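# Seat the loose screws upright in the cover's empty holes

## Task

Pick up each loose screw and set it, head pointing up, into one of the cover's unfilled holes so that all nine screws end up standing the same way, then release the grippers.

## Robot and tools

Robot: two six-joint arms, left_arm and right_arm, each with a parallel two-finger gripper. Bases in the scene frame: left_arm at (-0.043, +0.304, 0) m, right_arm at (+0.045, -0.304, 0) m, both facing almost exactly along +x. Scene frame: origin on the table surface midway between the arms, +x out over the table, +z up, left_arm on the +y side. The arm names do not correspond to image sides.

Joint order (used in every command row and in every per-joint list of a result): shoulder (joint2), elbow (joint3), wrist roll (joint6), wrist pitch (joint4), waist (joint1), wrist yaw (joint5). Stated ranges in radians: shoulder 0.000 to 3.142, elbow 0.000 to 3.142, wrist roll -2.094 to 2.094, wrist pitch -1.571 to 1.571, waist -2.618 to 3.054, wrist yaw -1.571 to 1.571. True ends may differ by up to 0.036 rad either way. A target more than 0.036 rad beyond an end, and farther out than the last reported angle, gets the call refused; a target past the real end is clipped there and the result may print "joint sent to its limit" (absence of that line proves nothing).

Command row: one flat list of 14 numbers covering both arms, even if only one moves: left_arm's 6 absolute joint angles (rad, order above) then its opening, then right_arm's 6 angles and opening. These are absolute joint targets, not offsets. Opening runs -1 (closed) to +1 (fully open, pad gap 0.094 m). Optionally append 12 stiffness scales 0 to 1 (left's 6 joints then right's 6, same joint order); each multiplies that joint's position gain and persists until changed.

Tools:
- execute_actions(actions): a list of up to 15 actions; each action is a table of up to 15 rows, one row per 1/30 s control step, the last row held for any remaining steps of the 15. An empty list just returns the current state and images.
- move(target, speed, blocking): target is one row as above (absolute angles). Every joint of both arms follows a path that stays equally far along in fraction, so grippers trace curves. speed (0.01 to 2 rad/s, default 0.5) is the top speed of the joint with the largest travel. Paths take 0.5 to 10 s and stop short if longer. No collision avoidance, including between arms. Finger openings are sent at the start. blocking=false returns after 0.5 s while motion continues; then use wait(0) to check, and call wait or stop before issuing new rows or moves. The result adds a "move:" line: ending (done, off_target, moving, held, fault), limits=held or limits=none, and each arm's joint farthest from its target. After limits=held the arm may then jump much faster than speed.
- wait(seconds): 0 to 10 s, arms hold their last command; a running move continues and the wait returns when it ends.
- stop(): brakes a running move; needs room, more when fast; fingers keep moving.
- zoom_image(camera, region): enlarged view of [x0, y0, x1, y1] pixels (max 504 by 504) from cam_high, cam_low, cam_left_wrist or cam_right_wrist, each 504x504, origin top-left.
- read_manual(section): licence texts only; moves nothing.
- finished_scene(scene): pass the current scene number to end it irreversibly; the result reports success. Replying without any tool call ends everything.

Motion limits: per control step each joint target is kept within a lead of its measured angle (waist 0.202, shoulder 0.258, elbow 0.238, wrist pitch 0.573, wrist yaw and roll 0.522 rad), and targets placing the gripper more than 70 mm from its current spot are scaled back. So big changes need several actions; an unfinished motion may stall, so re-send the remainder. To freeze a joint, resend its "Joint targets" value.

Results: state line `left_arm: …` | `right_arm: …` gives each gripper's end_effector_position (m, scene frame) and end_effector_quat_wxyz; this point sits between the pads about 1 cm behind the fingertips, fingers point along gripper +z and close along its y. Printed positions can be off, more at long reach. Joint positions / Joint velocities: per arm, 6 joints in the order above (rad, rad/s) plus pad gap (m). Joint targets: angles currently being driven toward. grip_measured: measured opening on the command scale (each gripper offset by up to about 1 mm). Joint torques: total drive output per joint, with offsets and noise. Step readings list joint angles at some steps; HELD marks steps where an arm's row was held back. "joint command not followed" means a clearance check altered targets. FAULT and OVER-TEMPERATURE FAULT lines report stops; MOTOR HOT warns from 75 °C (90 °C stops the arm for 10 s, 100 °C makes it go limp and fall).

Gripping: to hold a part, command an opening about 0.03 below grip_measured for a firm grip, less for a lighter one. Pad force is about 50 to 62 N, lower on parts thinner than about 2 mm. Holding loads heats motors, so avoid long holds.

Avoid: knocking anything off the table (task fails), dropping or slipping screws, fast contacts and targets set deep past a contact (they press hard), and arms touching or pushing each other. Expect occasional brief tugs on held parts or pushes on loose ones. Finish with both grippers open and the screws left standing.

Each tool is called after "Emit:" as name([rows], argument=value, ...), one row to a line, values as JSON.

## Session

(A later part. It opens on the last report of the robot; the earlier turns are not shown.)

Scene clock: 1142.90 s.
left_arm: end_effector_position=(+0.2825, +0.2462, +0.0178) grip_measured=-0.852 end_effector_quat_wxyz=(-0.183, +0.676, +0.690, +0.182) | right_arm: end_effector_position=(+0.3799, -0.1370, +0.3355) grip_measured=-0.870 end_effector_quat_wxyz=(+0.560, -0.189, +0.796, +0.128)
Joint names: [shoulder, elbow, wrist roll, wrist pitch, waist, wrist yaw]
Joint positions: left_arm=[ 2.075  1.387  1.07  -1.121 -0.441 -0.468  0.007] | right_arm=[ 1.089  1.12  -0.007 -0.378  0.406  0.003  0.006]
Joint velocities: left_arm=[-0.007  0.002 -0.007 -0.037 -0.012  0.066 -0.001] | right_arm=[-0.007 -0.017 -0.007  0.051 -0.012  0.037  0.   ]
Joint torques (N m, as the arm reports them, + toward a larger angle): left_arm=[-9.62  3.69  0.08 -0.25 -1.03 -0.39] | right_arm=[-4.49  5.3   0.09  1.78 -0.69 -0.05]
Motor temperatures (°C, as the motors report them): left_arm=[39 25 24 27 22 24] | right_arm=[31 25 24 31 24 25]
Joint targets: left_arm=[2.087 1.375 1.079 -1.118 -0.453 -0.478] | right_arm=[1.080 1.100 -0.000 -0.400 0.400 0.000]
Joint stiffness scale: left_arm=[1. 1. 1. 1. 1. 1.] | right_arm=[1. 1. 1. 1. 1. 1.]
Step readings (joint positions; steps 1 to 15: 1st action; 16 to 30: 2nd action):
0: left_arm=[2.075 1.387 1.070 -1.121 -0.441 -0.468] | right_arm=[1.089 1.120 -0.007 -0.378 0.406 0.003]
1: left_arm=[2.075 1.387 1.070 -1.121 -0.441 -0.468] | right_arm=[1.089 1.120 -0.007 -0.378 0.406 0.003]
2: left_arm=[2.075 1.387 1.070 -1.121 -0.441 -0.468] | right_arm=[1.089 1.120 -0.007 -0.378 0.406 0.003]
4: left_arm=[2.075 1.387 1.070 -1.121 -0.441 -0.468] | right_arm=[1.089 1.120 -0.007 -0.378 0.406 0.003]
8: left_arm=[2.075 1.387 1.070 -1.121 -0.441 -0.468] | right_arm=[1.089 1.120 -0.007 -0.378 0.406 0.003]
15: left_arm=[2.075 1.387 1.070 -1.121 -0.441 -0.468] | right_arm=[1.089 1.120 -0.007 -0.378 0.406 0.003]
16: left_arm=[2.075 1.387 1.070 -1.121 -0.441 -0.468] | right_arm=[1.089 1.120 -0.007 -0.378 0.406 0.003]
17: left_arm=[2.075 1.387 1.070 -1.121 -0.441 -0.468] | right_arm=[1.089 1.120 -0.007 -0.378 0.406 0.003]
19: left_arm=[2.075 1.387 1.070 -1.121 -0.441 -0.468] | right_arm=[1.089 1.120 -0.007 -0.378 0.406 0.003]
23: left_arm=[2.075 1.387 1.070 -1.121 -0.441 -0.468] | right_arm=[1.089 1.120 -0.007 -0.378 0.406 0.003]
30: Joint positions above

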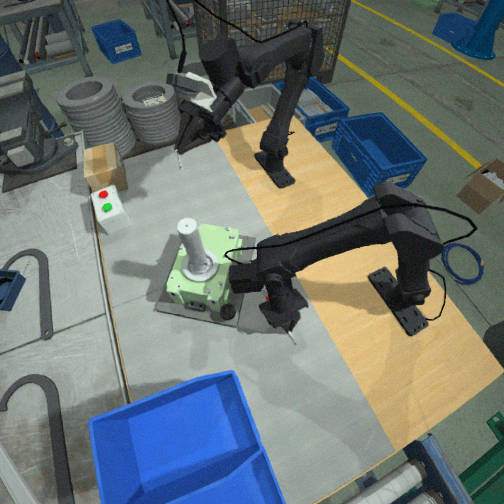

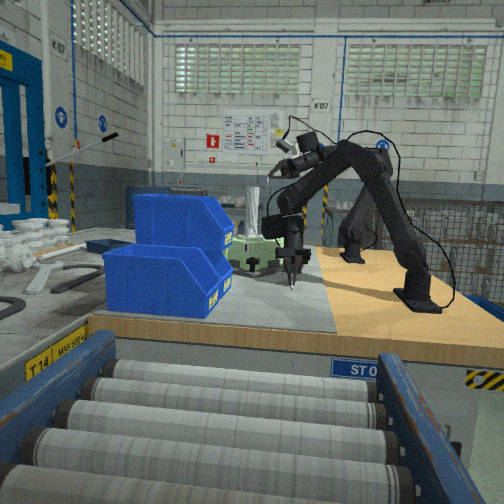

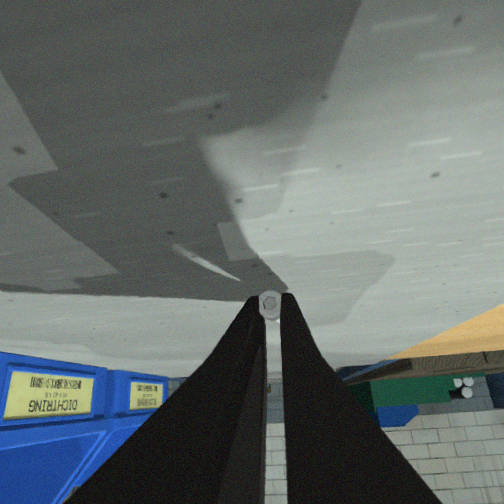

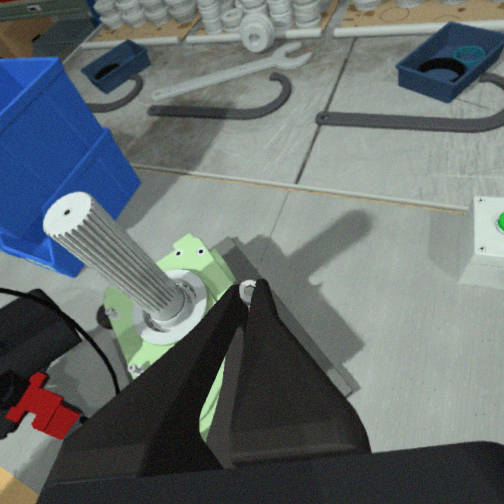

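Emit:
execute_actions([
  [[2.03,1.387,1.079,-1.13,-0.453,-0.478,-0.88, 1.08,1.1,0,-0.4,0.40,0,-0.90]],
])

Emit:
move(target=[1.55,1.3,0.7,-1.2,-0.35,-0.2,-0.88, 1.08,1.1,0,-0.4,0.40,0,-0.90], speed=0.5)

Emit:
move(target=[1.5,1.3,0.305,-0.4,-0.30,0.48,-0.88, 1.08,1.1,0,-0.4,0.40,0,-0.90], speed=0.7)

Scene clock: 1161.27 s.
left_arm: end_effector_position=(+0.2843, +0.2455, +0.0237) grip_measured=-0.852 end_effector_quat_wxyz=(-0.174, +0.675, +0.692, +0.185) | right_arm: end_effector_position=(+0.3799, -0.1370, +0.3355) grip_measured=-0.870 end_effector_quat_wxyz=(+0.560, -0.189, +0.796, +0.128)
Joint names: [shoulder, elbow, wrist roll, wrist pitch, waist, wrist yaw]
Joint positions: left_arm=[ 2.056  1.387  1.07  -1.121 -0.441 -0.468  0.007] | right_arm=[ 1.089  1.12  -0.007 -0.378  0.406  0.003  0.006]
Joint velocities: left_arm=[-0.027  0.012  0.037  0.022 -0.002 -0.066 -0.   ] | right_arm=[ 0.002 -0.022  0.007  0.037  0.002 -0.022 -0.001]
Joint torques (N m, as the arm reports them, + toward a larger angle): left_arm=[-12.9    4.63   0.08  -0.34  -1.01  -0.39] | right_arm=[-4.64  5.31  0.06  1.81 -0.6   0.04]
Motor temperatures (°C, as the motors report them): left_arm=[38 25 24 26 22 24] | right_arm=[30 25 24 31 24 25]
Joint targets: left_arm=[2.030 1.387 1.079 -1.130 -0.453 -0.478] | right_arm=[1.080 1.100 0.000 -0.400 0.400 -0.000]
Joint stiffness scale: left_arm=[1. 1. 1. 1. 1. 1.] | right_arm=[1. 1. 1. 1. 1. 1.]
Step readings (joint positions):
0: left_arm=[2.075 1.387 1.070 -1.121 -0.441 -0.468] | right_arm=[1.089 1.120 -0.007 -0.378 0.406 0.003]
1: left_arm=[2.074 1.387 1.070 -1.121 -0.441 -0.468] | right_arm=[1.089 1.120 -0.007 -0.378 0.406 0.003]
2: left_arm=[2.072 1.387 1.070 -1.121 -0.441 -0.468] | right_arm=[1.089 1.120 -0.007 -0.378 0.406 0.003]
4: left_arm=[2.064 1.387 1.070 -1.121 -0.441 -0.468] | right_arm=[1.089 1.120 -0.007 -0.378 0.406 0.003]
8: left_arm=[2.056 1.387 1.070 -1.121 -0.441 -0.468] | right_arm=[1.089 1.120 -0.007 -0.378 0.406 0.003]
15: Joint positions above

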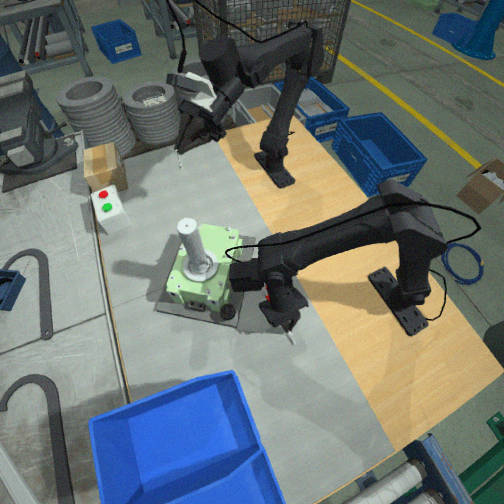

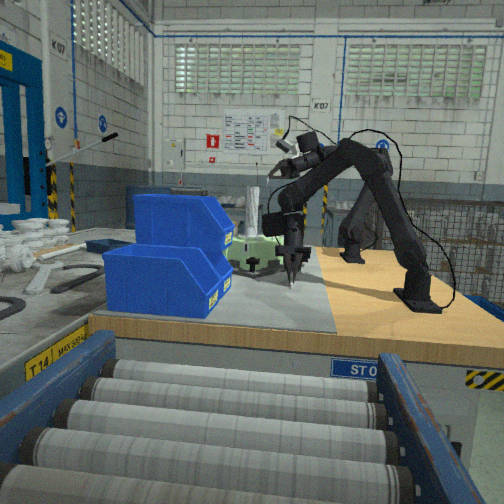

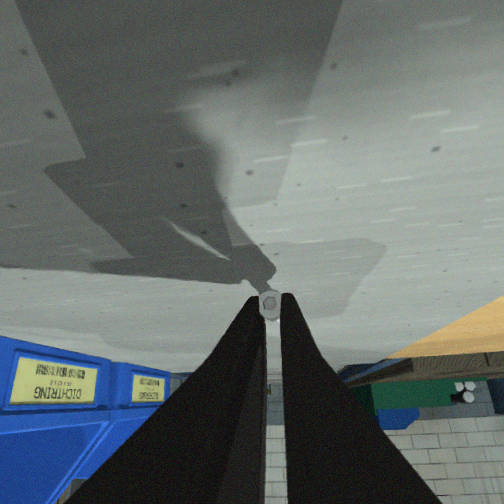

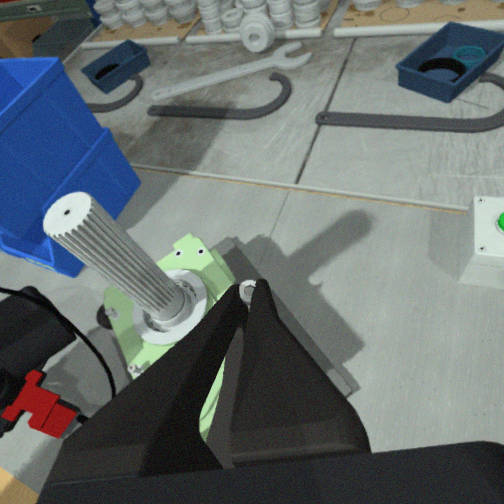

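Scene clock: 1163.03 s.
left_arm: end_effector_position=(+0.2550, +0.2365, +0.1369) grip_measured=-0.852 end_effector_quat_wxyz=(+0.045, +0.494, +0.861, +0.113) | right_arm: end_effector_position=(+0.3799, -0.1370, +0.3355) grip_measured=-0.870 end_effector_quat_wxyz=(+0.560, -0.189, +0.796, +0.128)
Joint names: [shoulder, elbow, wrist roll, wrist pitch, waist, wrist yaw]
Joint positions: left_arm=[ 1.568  1.316  0.71  -1.187 -0.362 -0.206  0.007] | right_arm=[ 1.089  1.12  -0.007 -0.378  0.406  0.003  0.006]
Joint velocities: left_arm=[-0.007 -0.022 -0.11  -0.051  0.007 -0.037 -0.   ] | right_arm=[ 0.007 -0.007 -0.037  0.022  0.012 -0.066  0.001]
Joint torques (N m, as the arm reports them, + toward a larger angle): left_arm=[-8.51  4.38 -0.15  0.19  0.96 -0.03] | right_arm=[-4.74  5.35  0.08  1.78 -0.59  0.02]
Motor temperatures (°C, as the motors report them): left_arm=[38 25 24 26 22 24] | right_arm=[30 25 24 31 24 25]
Joint targets: left_arm=[1.550 1.300 0.700 -1.200 -0.350 -0.200] | right_arm=[1.080 1.100 -0.000 -0.400 0.400 -0.000]
Joint stiffness scale: left_arm=[1. 1. 1. 1. 1. 1.] | right_arm=[1. 1. 1. 1. 1. 1.]
move: off_target (right_arm); limits=none; left_arm: farthest joint: the shoulder, 0.018 radians from its target (0.506 radians at the start); right_arm: farthest joint: the wrist pitch, 0.022 radians from its target (0.022 radians at the start)

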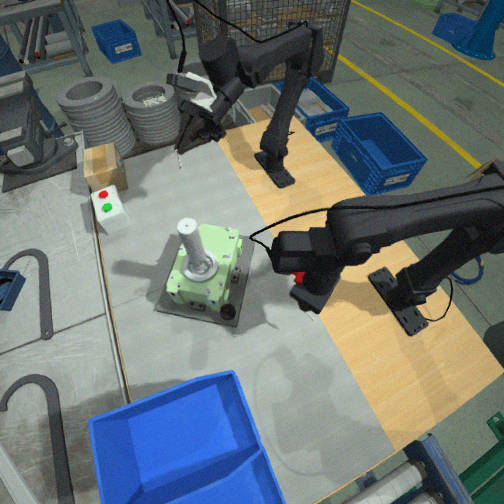

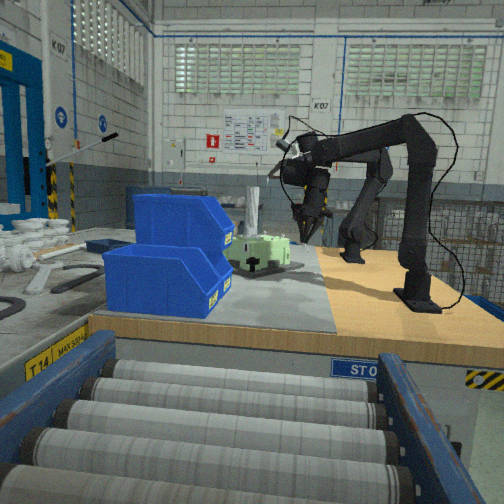

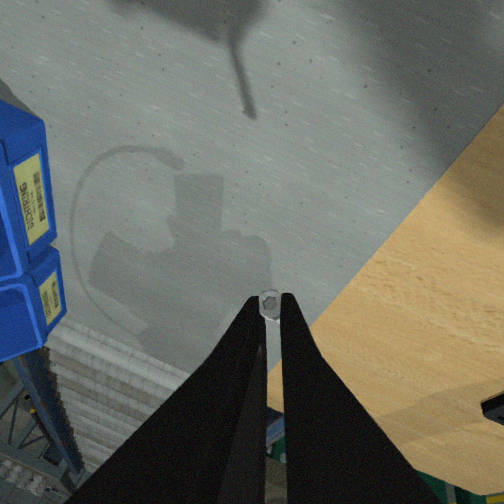

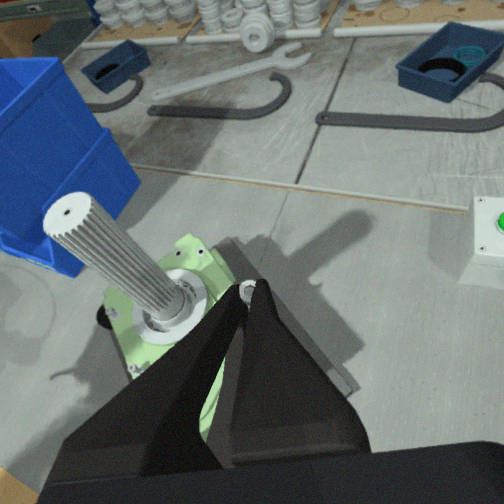

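Scene clock: 1164.97 s.
left_arm: end_effector_position=(+0.3617, +0.0977, +0.2566) grip_measured=-0.852 end_effector_quat_wxyz=(+0.448, +0.361, +0.793, -0.202) | right_arm: end_effector_position=(+0.3799, -0.1370, +0.3355) grip_measured=-0.870 end_effector_quat_wxyz=(+0.560, -0.189, +0.796, +0.128)
Joint names: [shoulder, elbow, wrist roll, wrist pitch, waist, wrist yaw]
Joint positions: left_arm=[ 1.527  1.316  0.315 -0.408 -0.313  0.468  0.007] | right_arm=[ 1.089  1.12  -0.007 -0.378  0.406  0.003  0.006]
Joint velocities: left_arm=[ 0.022  0.007 -0.007 -0.081  0.002  0.007 -0.001] | right_arm=[ 0.002 -0.002  0.022  0.007 -0.002 -0.007  0.   ]
Joint torques (N m, as the arm reports them, + toward a larger angle): left_arm=[-10.01   5.19  -0.12   1.38   1.01   0.31] | right_arm=[-4.56  5.52  0.08  1.78 -0.51 -0.01]
Motor temperatures (°C, as the motors report them): left_arm=[38 25 24 27 22 24] | right_arm=[30 25 24 31 24 25]
Joint targets: left_arm=[1.500 1.300 0.305 -0.400 -0.300 0.480] | right_arm=[1.080 1.100 0.000 -0.400 0.400 0.000]
Joint stiffness scale: left_arm=[1. 1. 1. 1. 1. 1.] | right_arm=[1. 1. 1. 1. 1. 1.]
move: off_target (left_arm, right_arm); limits=none; left_arm: farthest joint: the shoulder, 0.027 radians from its target (0.068 radians at the start); right_arm: farthest joint: the wrist pitch, 0.022 radians from its target (0.022 radians at the start)

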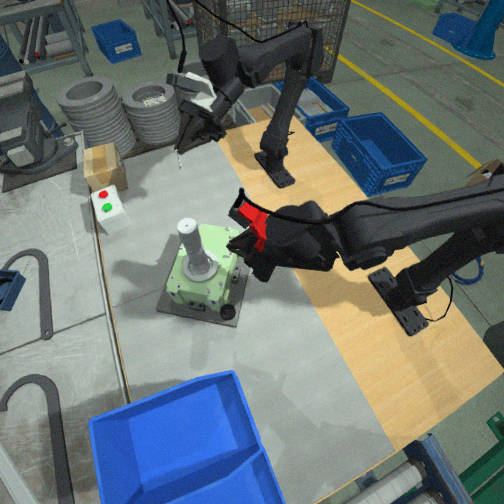

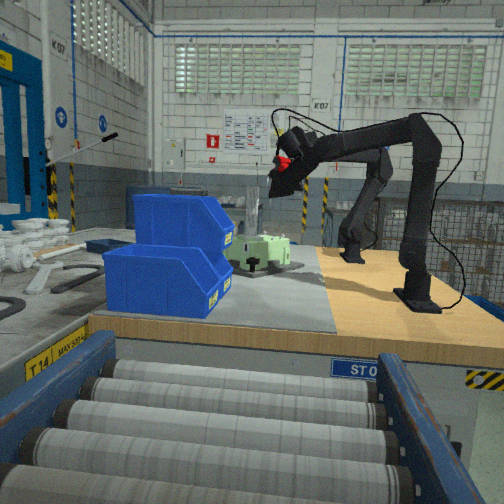

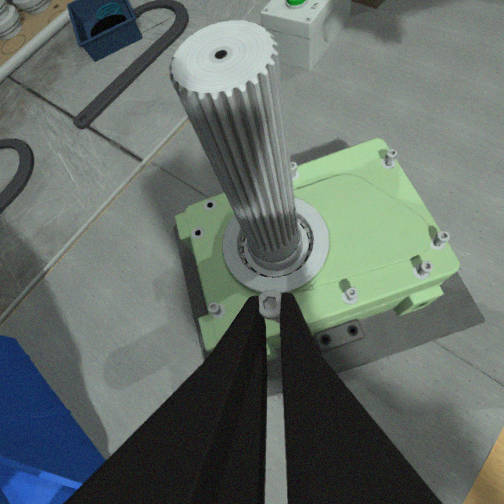

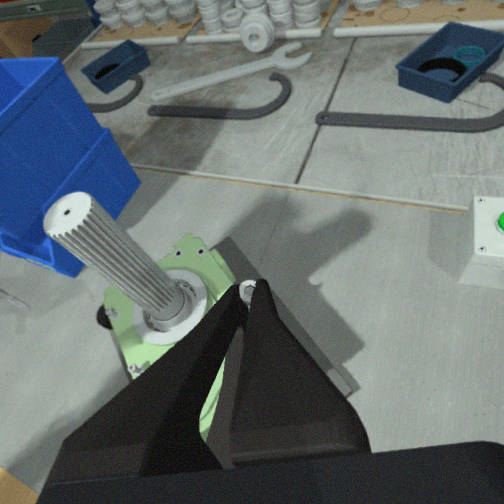

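Emit:
move(target=[1.998,1.666,0.305,-0.259,-0.30,0.48,-0.88, 1.78,0.97,-0.235,0.525,0.085,-0.99,-0.90], speed=0.5)

Scene clock: 1199.37 s.
left_arm: end_effector_position=(+0.4740, +0.0633, +0.1965) grip_measured=-0.852 end_effector_quat_wxyz=(+0.446, +0.361, +0.794, -0.202) | right_arm: end_effector_position=(+0.4711, -0.0910, +0.1986) grip_measured=-0.870 end_effector_quat_wxyz=(+0.547, -0.409, +0.639, +0.354)
Joint names: [shoulder, elbow, wrist roll, wrist pitch, waist, wrist yaw]
Joint positions: left_arm=[ 1.992  1.636  0.314 -0.267 -0.313  0.469  0.007] | right_arm=[ 1.779  0.986 -0.224  0.518  0.09  -0.979  0.006]
Joint velocities: left_arm=[-0.002  0.017  0.051 -0.007 -0.002 -0.037 -0.001] | right_arm=[-0.012 -0.007 -0.007 -0.095  0.002 -0.037 -0.   ]
Joint torques (N m, as the arm reports them, + toward a larger angle): left_arm=[-11.66   8.51  -0.12   1.39   1.04   0.33] | right_arm=[-10.38   4.87  -0.08   1.81  -0.51  -0.2 ]
Motor temperatures (°C, as the motors report them): left_arm=[37 26 24 30 22 24] | right_arm=[30 25 24 32 24 25]
Joint targets: left_arm=[1.998 1.666 0.305 -0.259 -0.300 0.480] | right_arm=[1.780 0.970 -0.235 0.525 0.085 -0.990]
Joint stiffness scale: left_arm=[1. 1. 1. 1. 1. 1.] | right_arm=[1. 1. 1. 1. 1. 1.]
move: off_target (left_arm); limits=none; left_arm: farthest joint: the elbow, 0.030 radians from its target (0.350 radians at the start); right_arm: farthest joint: the elbow, 0.016 radians from its target (0.150 radians at the start)

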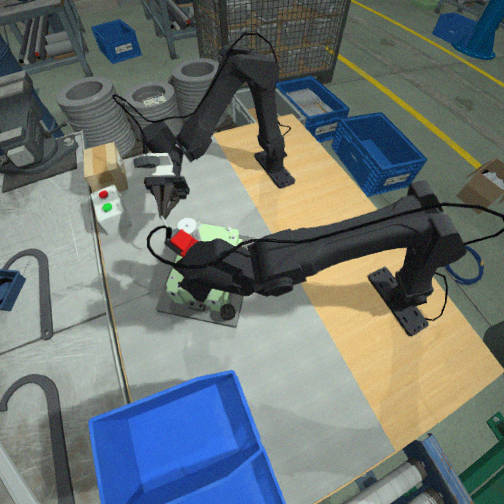

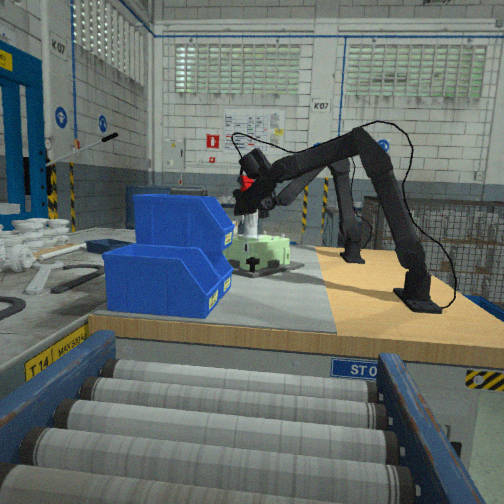

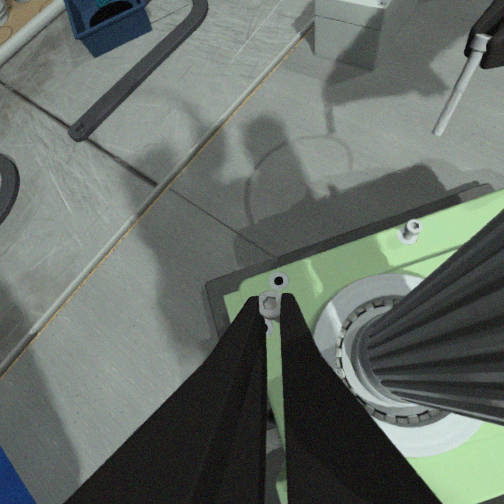

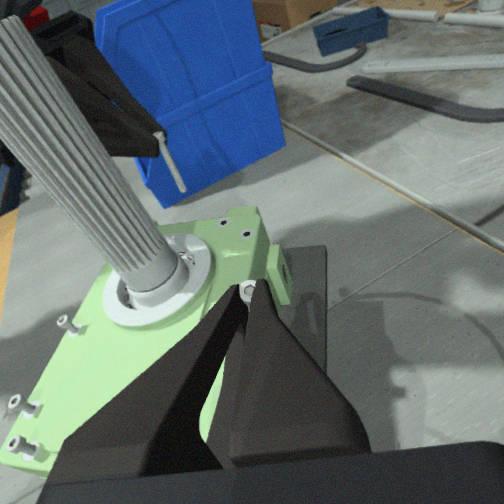

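Emit:
move(target=[2.048,1.604,0.305,-0.184,-0.291,0.48,-0.88, 1.78,0.97,-0.235,0.525,0.085,-0.99,-0.90], speed=0.1)

Emit:
zoom_image(camera="cam_right_wrist", region=[130, 120, 290, 260])

Scene clock: 1211.53 s.
left_arm: end_effector_position=(+0.4854, +0.0663, +0.1740) grip_measured=-0.852 end_effector_quat_wxyz=(+0.448, +0.357, +0.795, -0.200) | right_arm: end_effector_position=(+0.4710, -0.0910, +0.1986) grip_measured=-0.870 end_effector_quat_wxyz=(+0.547, -0.409, +0.639, +0.354)
Joint names: [shoulder, elbow, wrist roll, wrist pitch, waist, wrist yaw]
Joint positions: left_arm=[ 2.04   1.613  0.314 -0.192 -0.302  0.469  0.007] | right_arm=[ 1.779  0.986 -0.225  0.519  0.09  -0.979  0.006]
Joint velocities: left_arm=[ 0.017 -0.007  0.081 -0.037  0.002 -0.051  0.   ] | right_arm=[ 0.022 -0.007 -0.037 -0.051 -0.002 -0.022 -0.001]
Joint torques (N m, as the arm reports them, + toward a larger angle): left_arm=[-11.89   5.64  -0.12   1.39   0.92   0.33] | right_arm=[-10.29   4.84  -0.05   1.74  -0.59  -0.23]
Motor temperatures (°C, as the motors report them): left_arm=[39 27 24 30 22 24] | right_arm=[31 25 24 32 24 25]
Joint targets: left_arm=[2.048 1.604 0.305 -0.184 -0.291 0.480] | right_arm=[1.780 0.970 -0.235 0.525 0.085 -0.990]
Joint stiffness scale: left_arm=[1. 1. 1. 1. 1. 1.] | right_arm=[1. 1. 1. 1. 1. 1.]
move: done; limits=none; left_arm: farthest joint: the waist, 0.011 radians from its target (0.022 radians at the start); right_arm: farthest joint: the elbow, 0.016 radians from its target (0.016 radians at the start)

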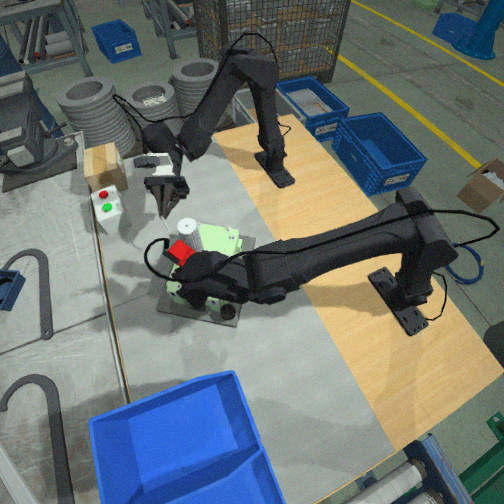

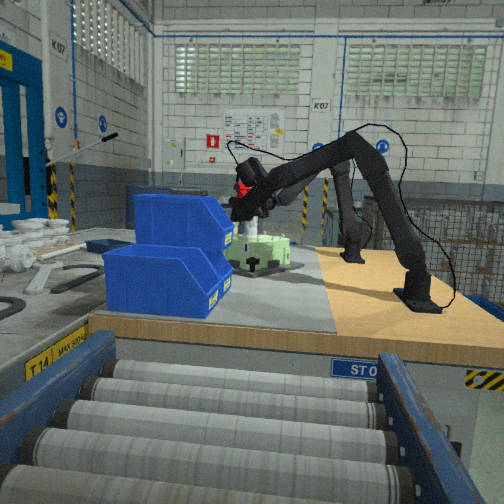

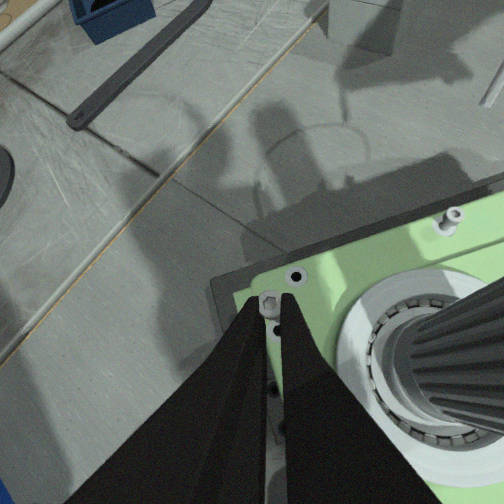

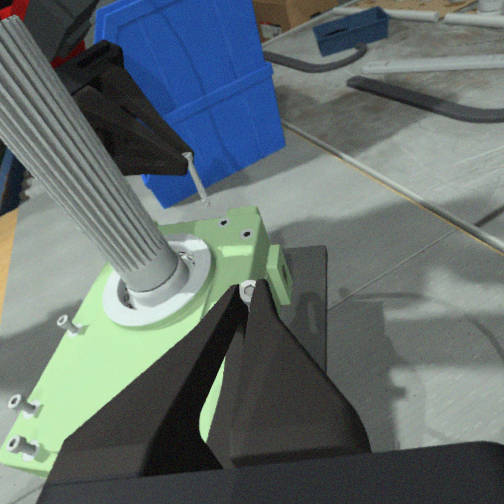

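Region (130, 120, 290, 260) of cam_right_wrist's 504x504 image, scaled by 3.150, with more detail than that image has; it fills the top 441 rows of this view, and the rest is white.

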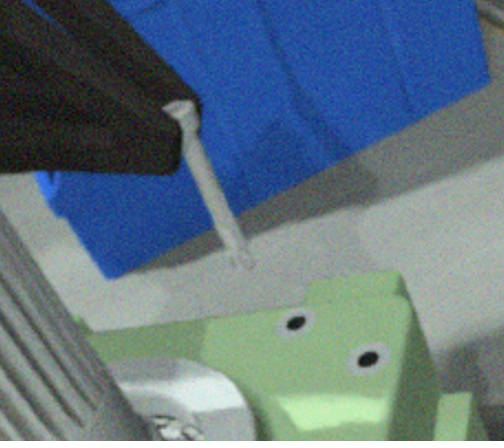

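Emit:
zoom_image(camera="cam_left_wrist", region=[220, 250, 340, 370])

Region (220, 250, 340, 370) of cam_left_wrist's 504x504 image, scaled by 4.200, with more detail than that image has.

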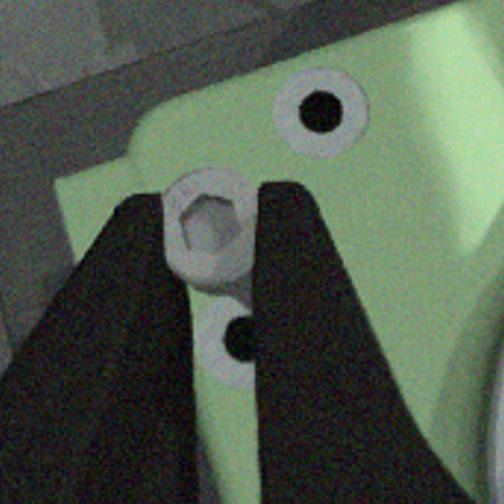

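Emit:
move(target=[2.078,1.61,0.305,-0.154,-0.2865,0.48,-0.88, 1.78,0.97,-0.235,0.525,0.085,-0.99,-0.90], speed=0.06)

Emit:
zoom_image(camera="cam_right_wrist", region=[170, 150, 290, 255])

Emit:
zoom_image(camera="cam_left_wrist", region=[220, 250, 340, 370])

Scene clock: 1241.00 s.
left_arm: end_effector_position=(+0.4907, +0.0647, +0.1622) grip_measured=-0.852 end_effector_quat_wxyz=(+0.448, +0.357, +0.795, -0.200) | right_arm: end_effector_position=(+0.4710, -0.0910, +0.1986) grip_measured=-0.870 end_effector_quat_wxyz=(+0.547, -0.409, +0.639, +0.354)
Joint names: [shoulder, elbow, wrist roll, wrist pitch, waist, wrist yaw]
Joint positions: left_arm=[ 2.071  1.613  0.314 -0.162 -0.302  0.469  0.007] | right_arm=[ 1.779  0.986 -0.225  0.519  0.09  -0.979  0.006]
Joint velocities: left_arm=[ 0.007  0.012 -0.022  0.037 -0.007  0.022 -0.   ] | right_arm=[-0.002  0.007 -0.007  0.051 -0.002  0.022  0.   ]
Joint torques (N m, as the arm reports them, + toward a larger angle): left_arm=[-12.26   6.05  -0.12   1.39   1.24   0.33] | right_arm=[-10.47   4.83  -0.09   1.77  -0.51  -0.24]
Motor temperatures (°C, as the motors report them): left_arm=[40 27 24 31 22 24] | right_arm=[32 24 24 32 24 25]
Joint targets: left_arm=[2.078 1.610 0.305 -0.154 -0.286 0.480] | right_arm=[1.780 0.970 -0.235 0.525 0.085 -0.990]
Joint stiffness scale: left_arm=[1. 1. 1. 1. 1. 1.] | right_arm=[1. 1. 1. 1. 1. 1.]
move: done; limits=none; left_arm: farthest joint: the waist, 0.015 radians from its target (0.015 radians at the start); right_arm: farthest joint: the elbow, 0.016 radians from its target (0.016 radians at the start)

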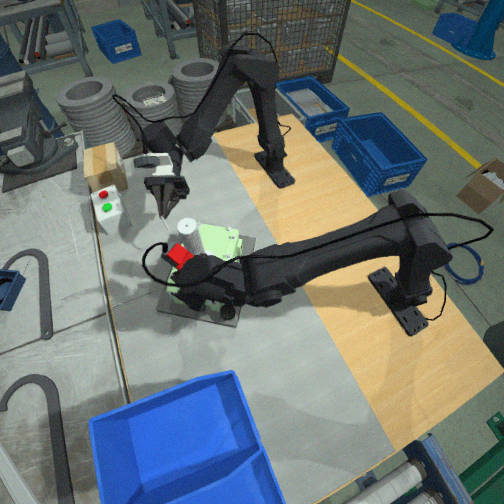

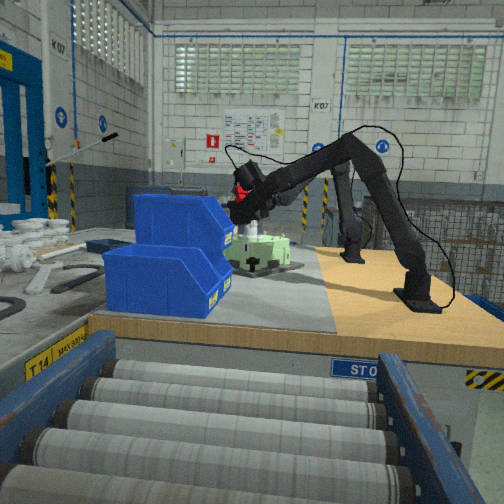

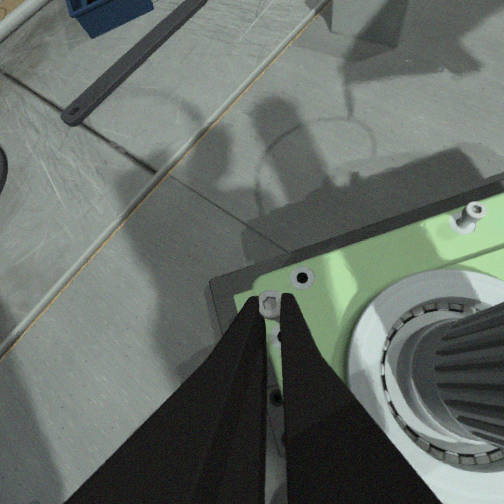

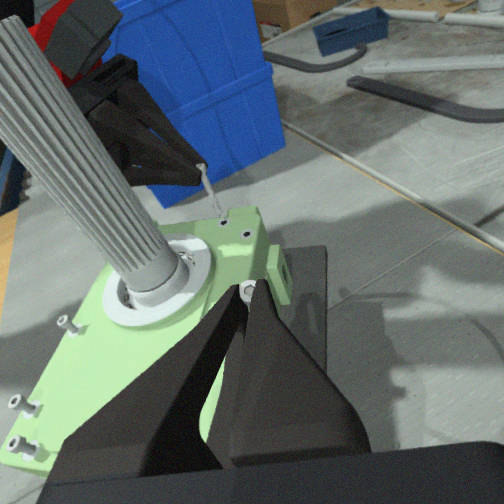

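Region (170, 150, 290, 255) of cam_right_wrist's 504x504 image, scaled by 4.200, with more detail than that image has; it fills the top 441 rows of this view, and the rest is white.

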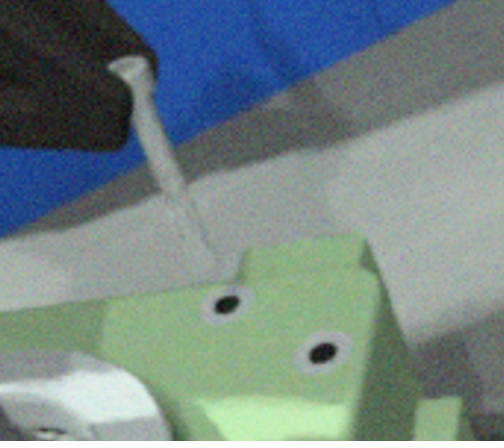

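Region (220, 250, 340, 370) of cam_left_wrist's 504x504 image, scaled by 4.200, with more detail than that image has.

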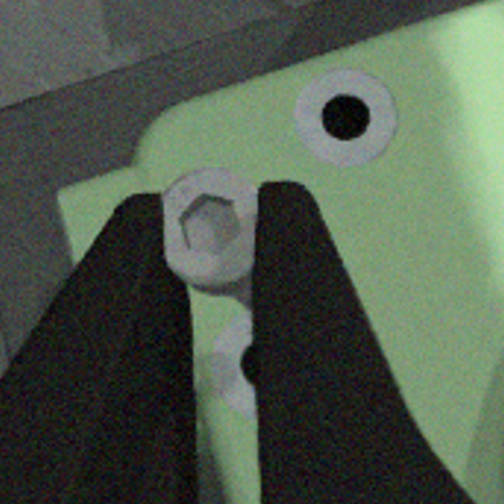

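Emit:
execute_actions([
  [[2.095,1.61,0.305,-0.175,-0.28,0.48,-0.88, 1.78,0.97,-0.235,0.525,0.085,-0.99,-0.90],[2.095,1.61,0.305,-0.175,-0.28,0.48,-0.88, 1.78,0.97,-0.235,0.525,0.085,-0.99,-0.90],[2.088,1.61,0.305,-0.175,-0.287,0.48,-0.88, 1.78,0.97,-0.235,0.525,0.085,-0.99,-0.90]],
])

Emit:
zoom_image(camera="cam_right_wrist", region=[170, 150, 290, 255])

Scene clock: 1248.97 s.
left_arm: end_effector_position=(+0.4919, +0.0672, +0.1571) grip_measured=-0.852 end_effector_quat_wxyz=(+0.444, +0.354, +0.798, -0.200) | right_arm: end_effector_position=(+0.4710, -0.0910, +0.1986) grip_measured=-0.870 end_effector_quat_wxyz=(+0.547, -0.409, +0.639, +0.354)
Joint names: [shoulder, elbow, wrist roll, wrist pitch, waist, wrist yaw]
Joint positions: left_arm=[ 2.08   1.613  0.314 -0.164 -0.297  0.47   0.007] | right_arm=[ 1.779  0.986 -0.225  0.519  0.09  -0.979  0.006]
Joint velocities: left_arm=[-0.007 -0.007  0.007  0.022  0.017  0.095 -0.001] | right_arm=[-0.002 -0.012 -0.022  0.022 -0.002  0.11  -0.001]
Joint torques (N m, as the arm reports them, + toward a larger angle): left_arm=[-12.17   6.03  -0.13   1.2    0.79   0.32] | right_arm=[-10.48   4.83  -0.06   1.75  -0.52  -0.22]
Motor temperatures (°C, as the motors report them): left_arm=[40 27 24 31 22 24] | right_arm=[32 24 24 32 24 25]
Joint targets: left_arm=[2.088 1.610 0.305 -0.175 -0.287 0.480] | right_arm=[1.780 0.970 -0.235 0.525 0.085 -0.990]
Joint stiffness scale: left_arm=[1. 1. 1. 1. 1. 1.] | right_arm=[1. 1. 1. 1. 1. 1.]
Step readings (joint positions):
0: left_arm=[2.071 1.613 0.314 -0.162 -0.302 0.469] | right_arm=[1.779 0.986 -0.225 0.519 0.090 -0.979]
1: left_arm=[2.072 1.613 0.314 -0.162 -0.301 0.470] | right_arm=[1.779 0.986 -0.225 0.519 0.090 -0.979]
2: left_arm=[2.074 1.613 0.314 -0.162 -0.300 0.470] | right_arm=[1.779 0.986 -0.225 0.519 0.090 -0.979]
4: left_arm=[2.077 1.613 0.314 -0.162 -0.298 0.470] | right_arm=[1.779 0.986 -0.225 0.519 0.090 -0.979]
8: left_arm=[2.080 1.613 0.314 -0.164 -0.297 0.470] | right_arm=[1.779 0.986 -0.225 0.519 0.090 -0.979]
15: Joint positions above

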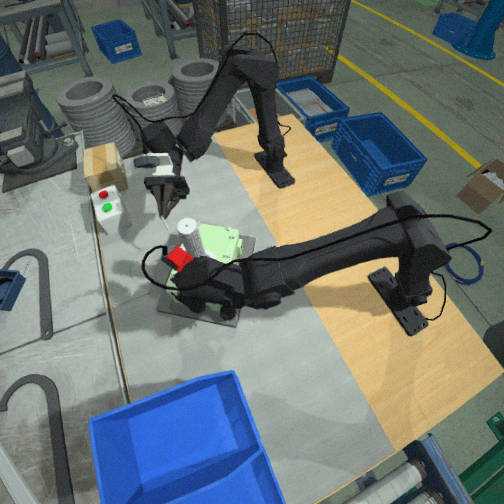

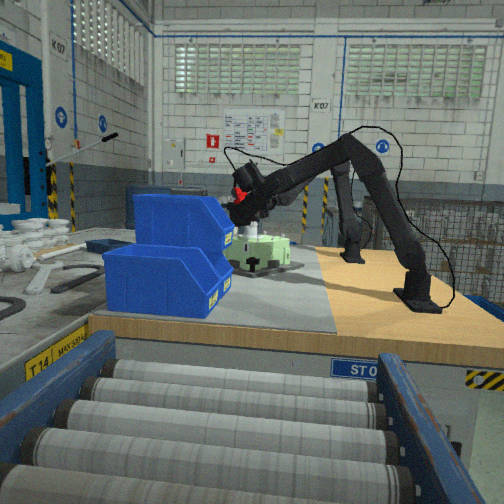

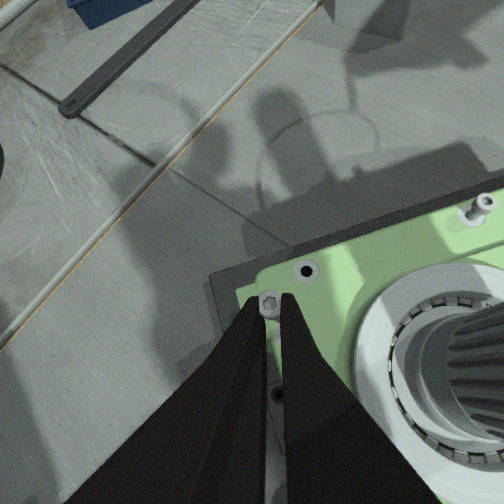

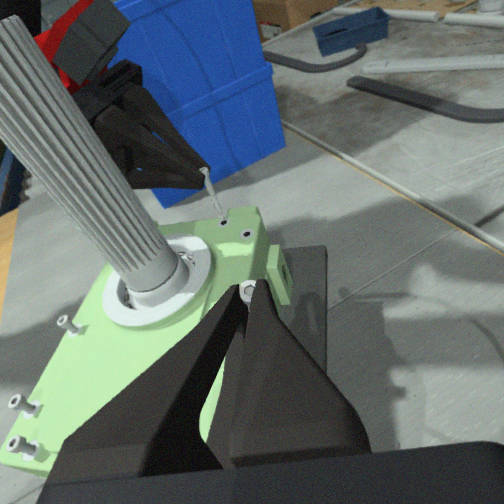

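Region (170, 150, 290, 255) of cam_right_wrist's 504x504 image, scaled by 4.200, with more detail than that image has; it fills the top 441 rows of this view, and the rest is white.

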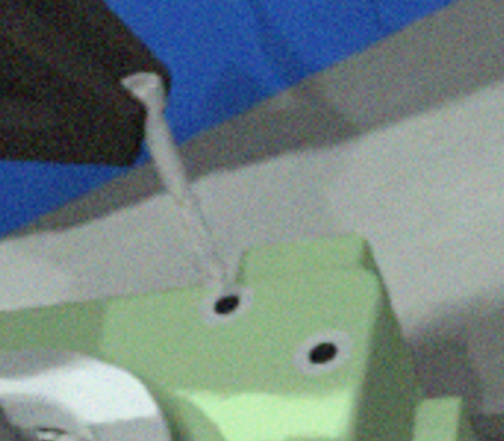

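Emit:
execute_actions([
  [[2.088,1.61,0.305,-0.188,-0.29,0.48,-0.88, 1.78,0.97,-0.235,0.525,0.085,-0.99,-0.90]],
])

Emit:
zoom_image(camera="cam_right_wrist", region=[190, 180, 270, 250])

Scene clock: 1255.00 s.
left_arm: end_effector_position=(+0.4906, +0.0676, +0.1552) grip_measured=-0.852 end_effector_quat_wxyz=(+0.439, +0.354, +0.801, -0.201) | right_arm: end_effector_position=(+0.4710, -0.0910, +0.1986) grip_measured=-0.870 end_effector_quat_wxyz=(+0.547, -0.409, +0.639, +0.354)
Joint names: [shoulder, elbow, wrist roll, wrist pitch, waist, wrist yaw]
Joint positions: left_arm=[ 2.08   1.613  0.314 -0.174 -0.297  0.47   0.007] | right_arm=[ 1.779  0.986 -0.225  0.519  0.09  -0.979  0.006]
Joint velocities: left_arm=[ 0.002  0.002 -0.037 -0.051 -0.017  0.051 -0.001] | right_arm=[ 0.012  0.002 -0.037  0.051 -0.017 -0.007  0.   ]
Joint torques (N m, as the arm reports them, + toward a larger angle): left_arm=[-12.2    6.05  -0.12   1.18   0.56   0.32] | right_arm=[-10.25   4.94  -0.04   1.75  -0.62  -0.24]
Motor temperatures (°C, as the motors report them): left_arm=[40 27 24 31 22 24] | right_arm=[32 24 24 32 24 25]
Joint targets: left_arm=[2.088 1.610 0.305 -0.188 -0.290 0.480] | right_arm=[1.780 0.970 -0.235 0.525 0.085 -0.990]
Joint stiffness scale: left_arm=[1. 1. 1. 1. 1. 1.] | right_arm=[1. 1. 1. 1. 1. 1.]
Step readings (joint positions):
0: left_arm=[2.080 1.613 0.314 -0.164 -0.297 0.470] | right_arm=[1.779 0.986 -0.225 0.519 0.090 -0.979]
1: left_arm=[2.080 1.613 0.314 -0.165 -0.297 0.470] | right_arm=[1.779 0.986 -0.225 0.519 0.090 -0.979]
2: left_arm=[2.080 1.613 0.314 -0.166 -0.297 0.470] | right_arm=[1.779 0.986 -0.225 0.519 0.090 -0.979]
4: left_arm=[2.080 1.613 0.314 -0.170 -0.297 0.470] | right_arm=[1.779 0.986 -0.225 0.519 0.090 -0.979]
8: left_arm=[2.080 1.613 0.314 -0.173 -0.297 0.470] | right_arm=[1.779 0.986 -0.225 0.519 0.090 -0.979]
15: Joint positions above

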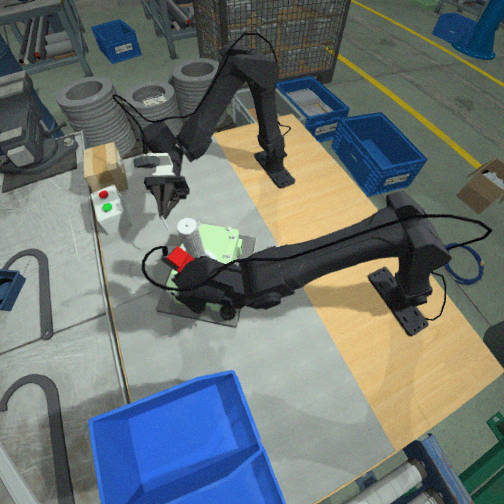

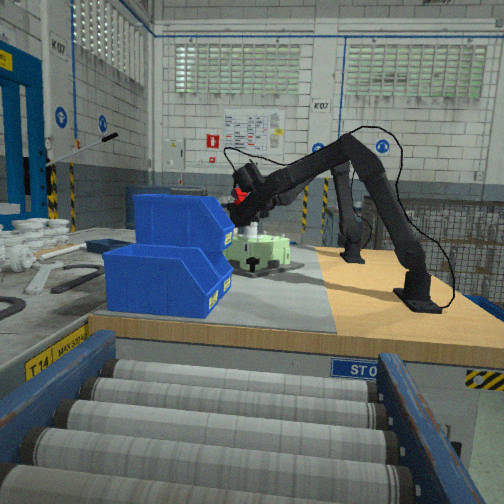

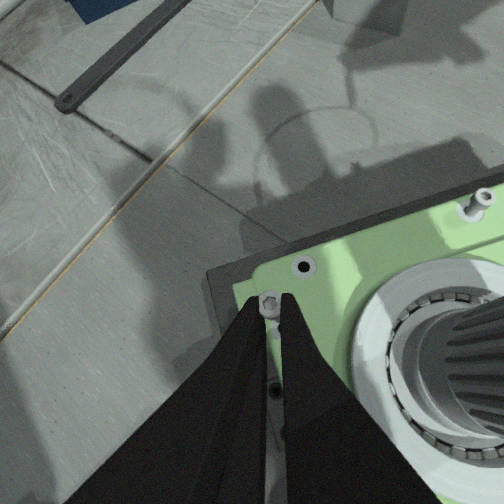

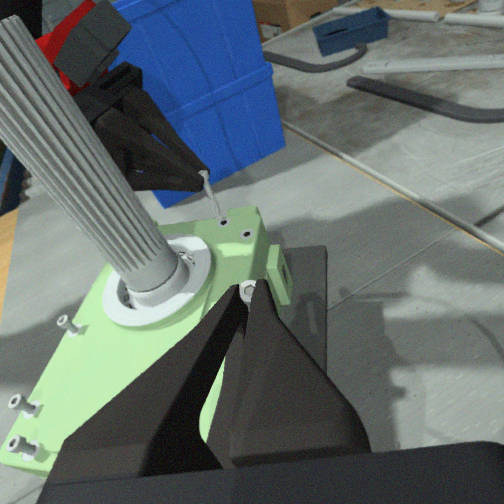

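Region (190, 180, 270, 250) of cam_right_wrist's 504x504 image, scaled by 6.300, with more detail than that image has; it fills the top 441 rows of this view, and the rest is white.

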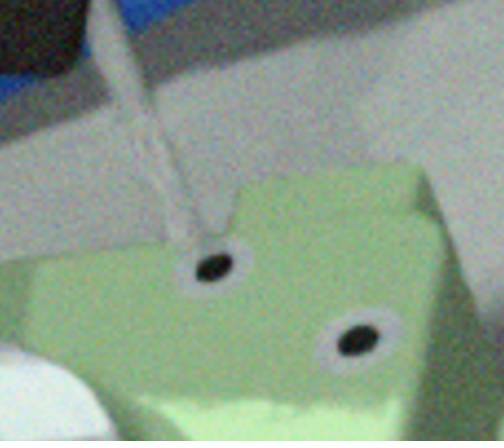

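Descend with shoulder.

Emit:
execute_actions([
  [[2.104,1.61,0.305,-0.188,-0.29,0.48,-0.88, 1.78,0.97,-0.235,0.525,0.085,-0.99,-0.90],[2.104,1.61,0.305,-0.188,-0.29,0.48,-0.88, 1.78,0.97,-0.235,0.525,0.085,-0.99,-0.90],[2.097,1.61,0.305,-0.188,-0.29,0.48,-0.88, 1.78,0.97,-0.235,0.525,0.085,-0.99,-0.90]],
])

Emit:
zoom_image(camera="cam_right_wrist", region=[190, 180, 270, 250])

Scene clock: 1259.93 s.
left_arm: end_effector_position=(+0.4906, +0.0675, +0.1499) grip_measured=-0.852 end_effector_quat_wxyz=(+0.435, +0.354, +0.803, -0.201) | right_arm: end_effector_position=(+0.4710, -0.0910, +0.1986) grip_measured=-0.870 end_effector_quat_wxyz=(+0.547, -0.409, +0.639, +0.354)
Joint names: [shoulder, elbow, wrist roll, wrist pitch, waist, wrist yaw]
Joint positions: left_arm=[ 2.089  1.613  0.314 -0.176 -0.297  0.47   0.007] | right_arm=[ 1.779  0.986 -0.225  0.519  0.09  -0.979  0.006]
Joint velocities: left_arm=[-0.007 -0.037 -0.037 -0.051  0.002  0.022 -0.001] | right_arm=[-0.007  0.002 -0.007 -0.081  0.017  0.007  0.   ]
Joint torques (N m, as the arm reports them, + toward a larger angle): left_arm=[-12.24   5.99  -0.12   1.19   0.56   0.3 ] | right_arm=[-10.26   4.97  -0.06   1.76  -0.46  -0.28]
Motor temperatures (°C, as the motors report them): left_arm=[40 27 24 31 22 24] | right_arm=[32 24 24 32 24 25]
Joint targets: left_arm=[2.097 1.610 0.305 -0.188 -0.290 0.480] | right_arm=[1.780 0.970 -0.235 0.525 0.085 -0.990]
Joint stiffness scale: left_arm=[1. 1. 1. 1. 1. 1.] | right_arm=[1. 1. 1. 1. 1. 1.]
Step readings (joint positions):
0: left_arm=[2.080 1.613 0.314 -0.175 -0.297 0.470] | right_arm=[1.779 0.986 -0.225 0.519 0.090 -0.979]
1: left_arm=[2.081 1.613 0.314 -0.175 -0.297 0.470] | right_arm=[1.779 0.986 -0.225 0.519 0.090 -0.979]
2: left_arm=[2.083 1.613 0.314 -0.175 -0.297 0.470] | right_arm=[1.779 0.986 -0.225 0.519 0.090 -0.979]
4: left_arm=[2.086 1.613 0.314 -0.175 -0.297 0.470] | right_arm=[1.779 0.986 -0.225 0.519 0.090 -0.979]
8: left_arm=[2.089 1.613 0.314 -0.176 -0.297 0.470] | right_arm=[1.779 0.986 -0.225 0.519 0.090 -0.979]
15: Joint positions above

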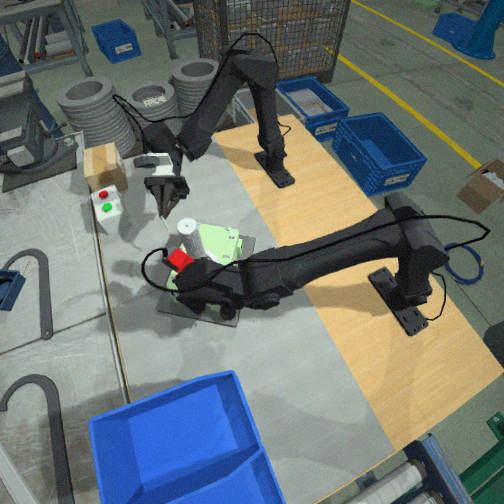

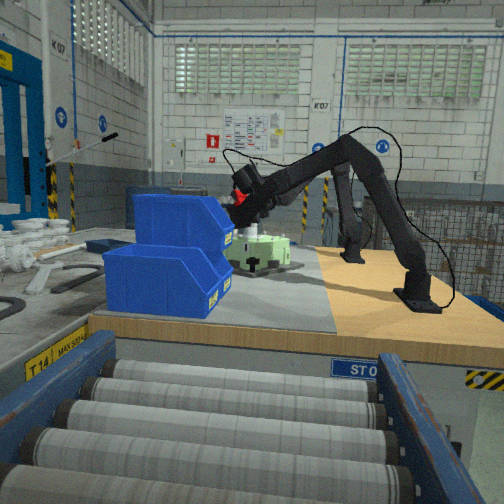

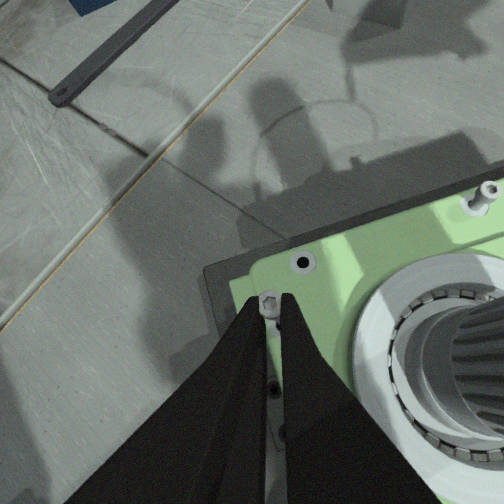

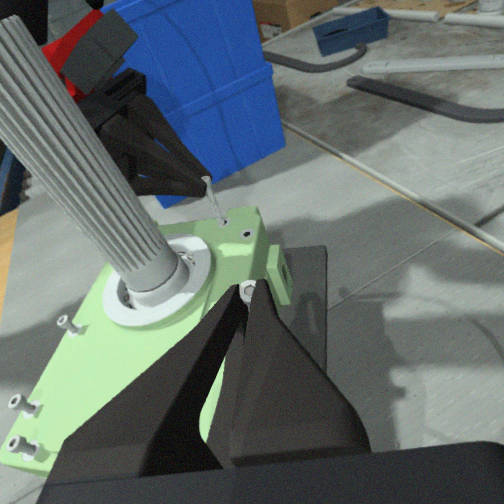

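Region (190, 180, 270, 250) of cam_right_wrist's 504x504 image, scaled by 6.300, with more detail than that image has; it fills the top 441 rows of this view, and the rest is white.

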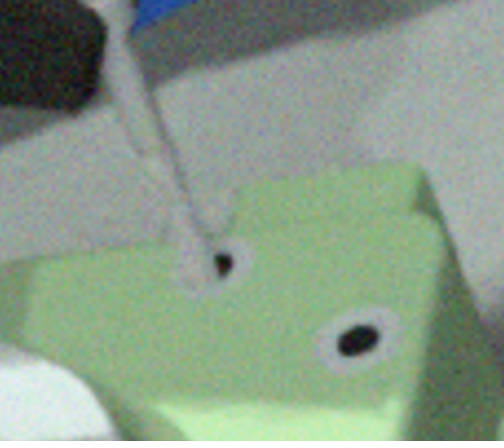

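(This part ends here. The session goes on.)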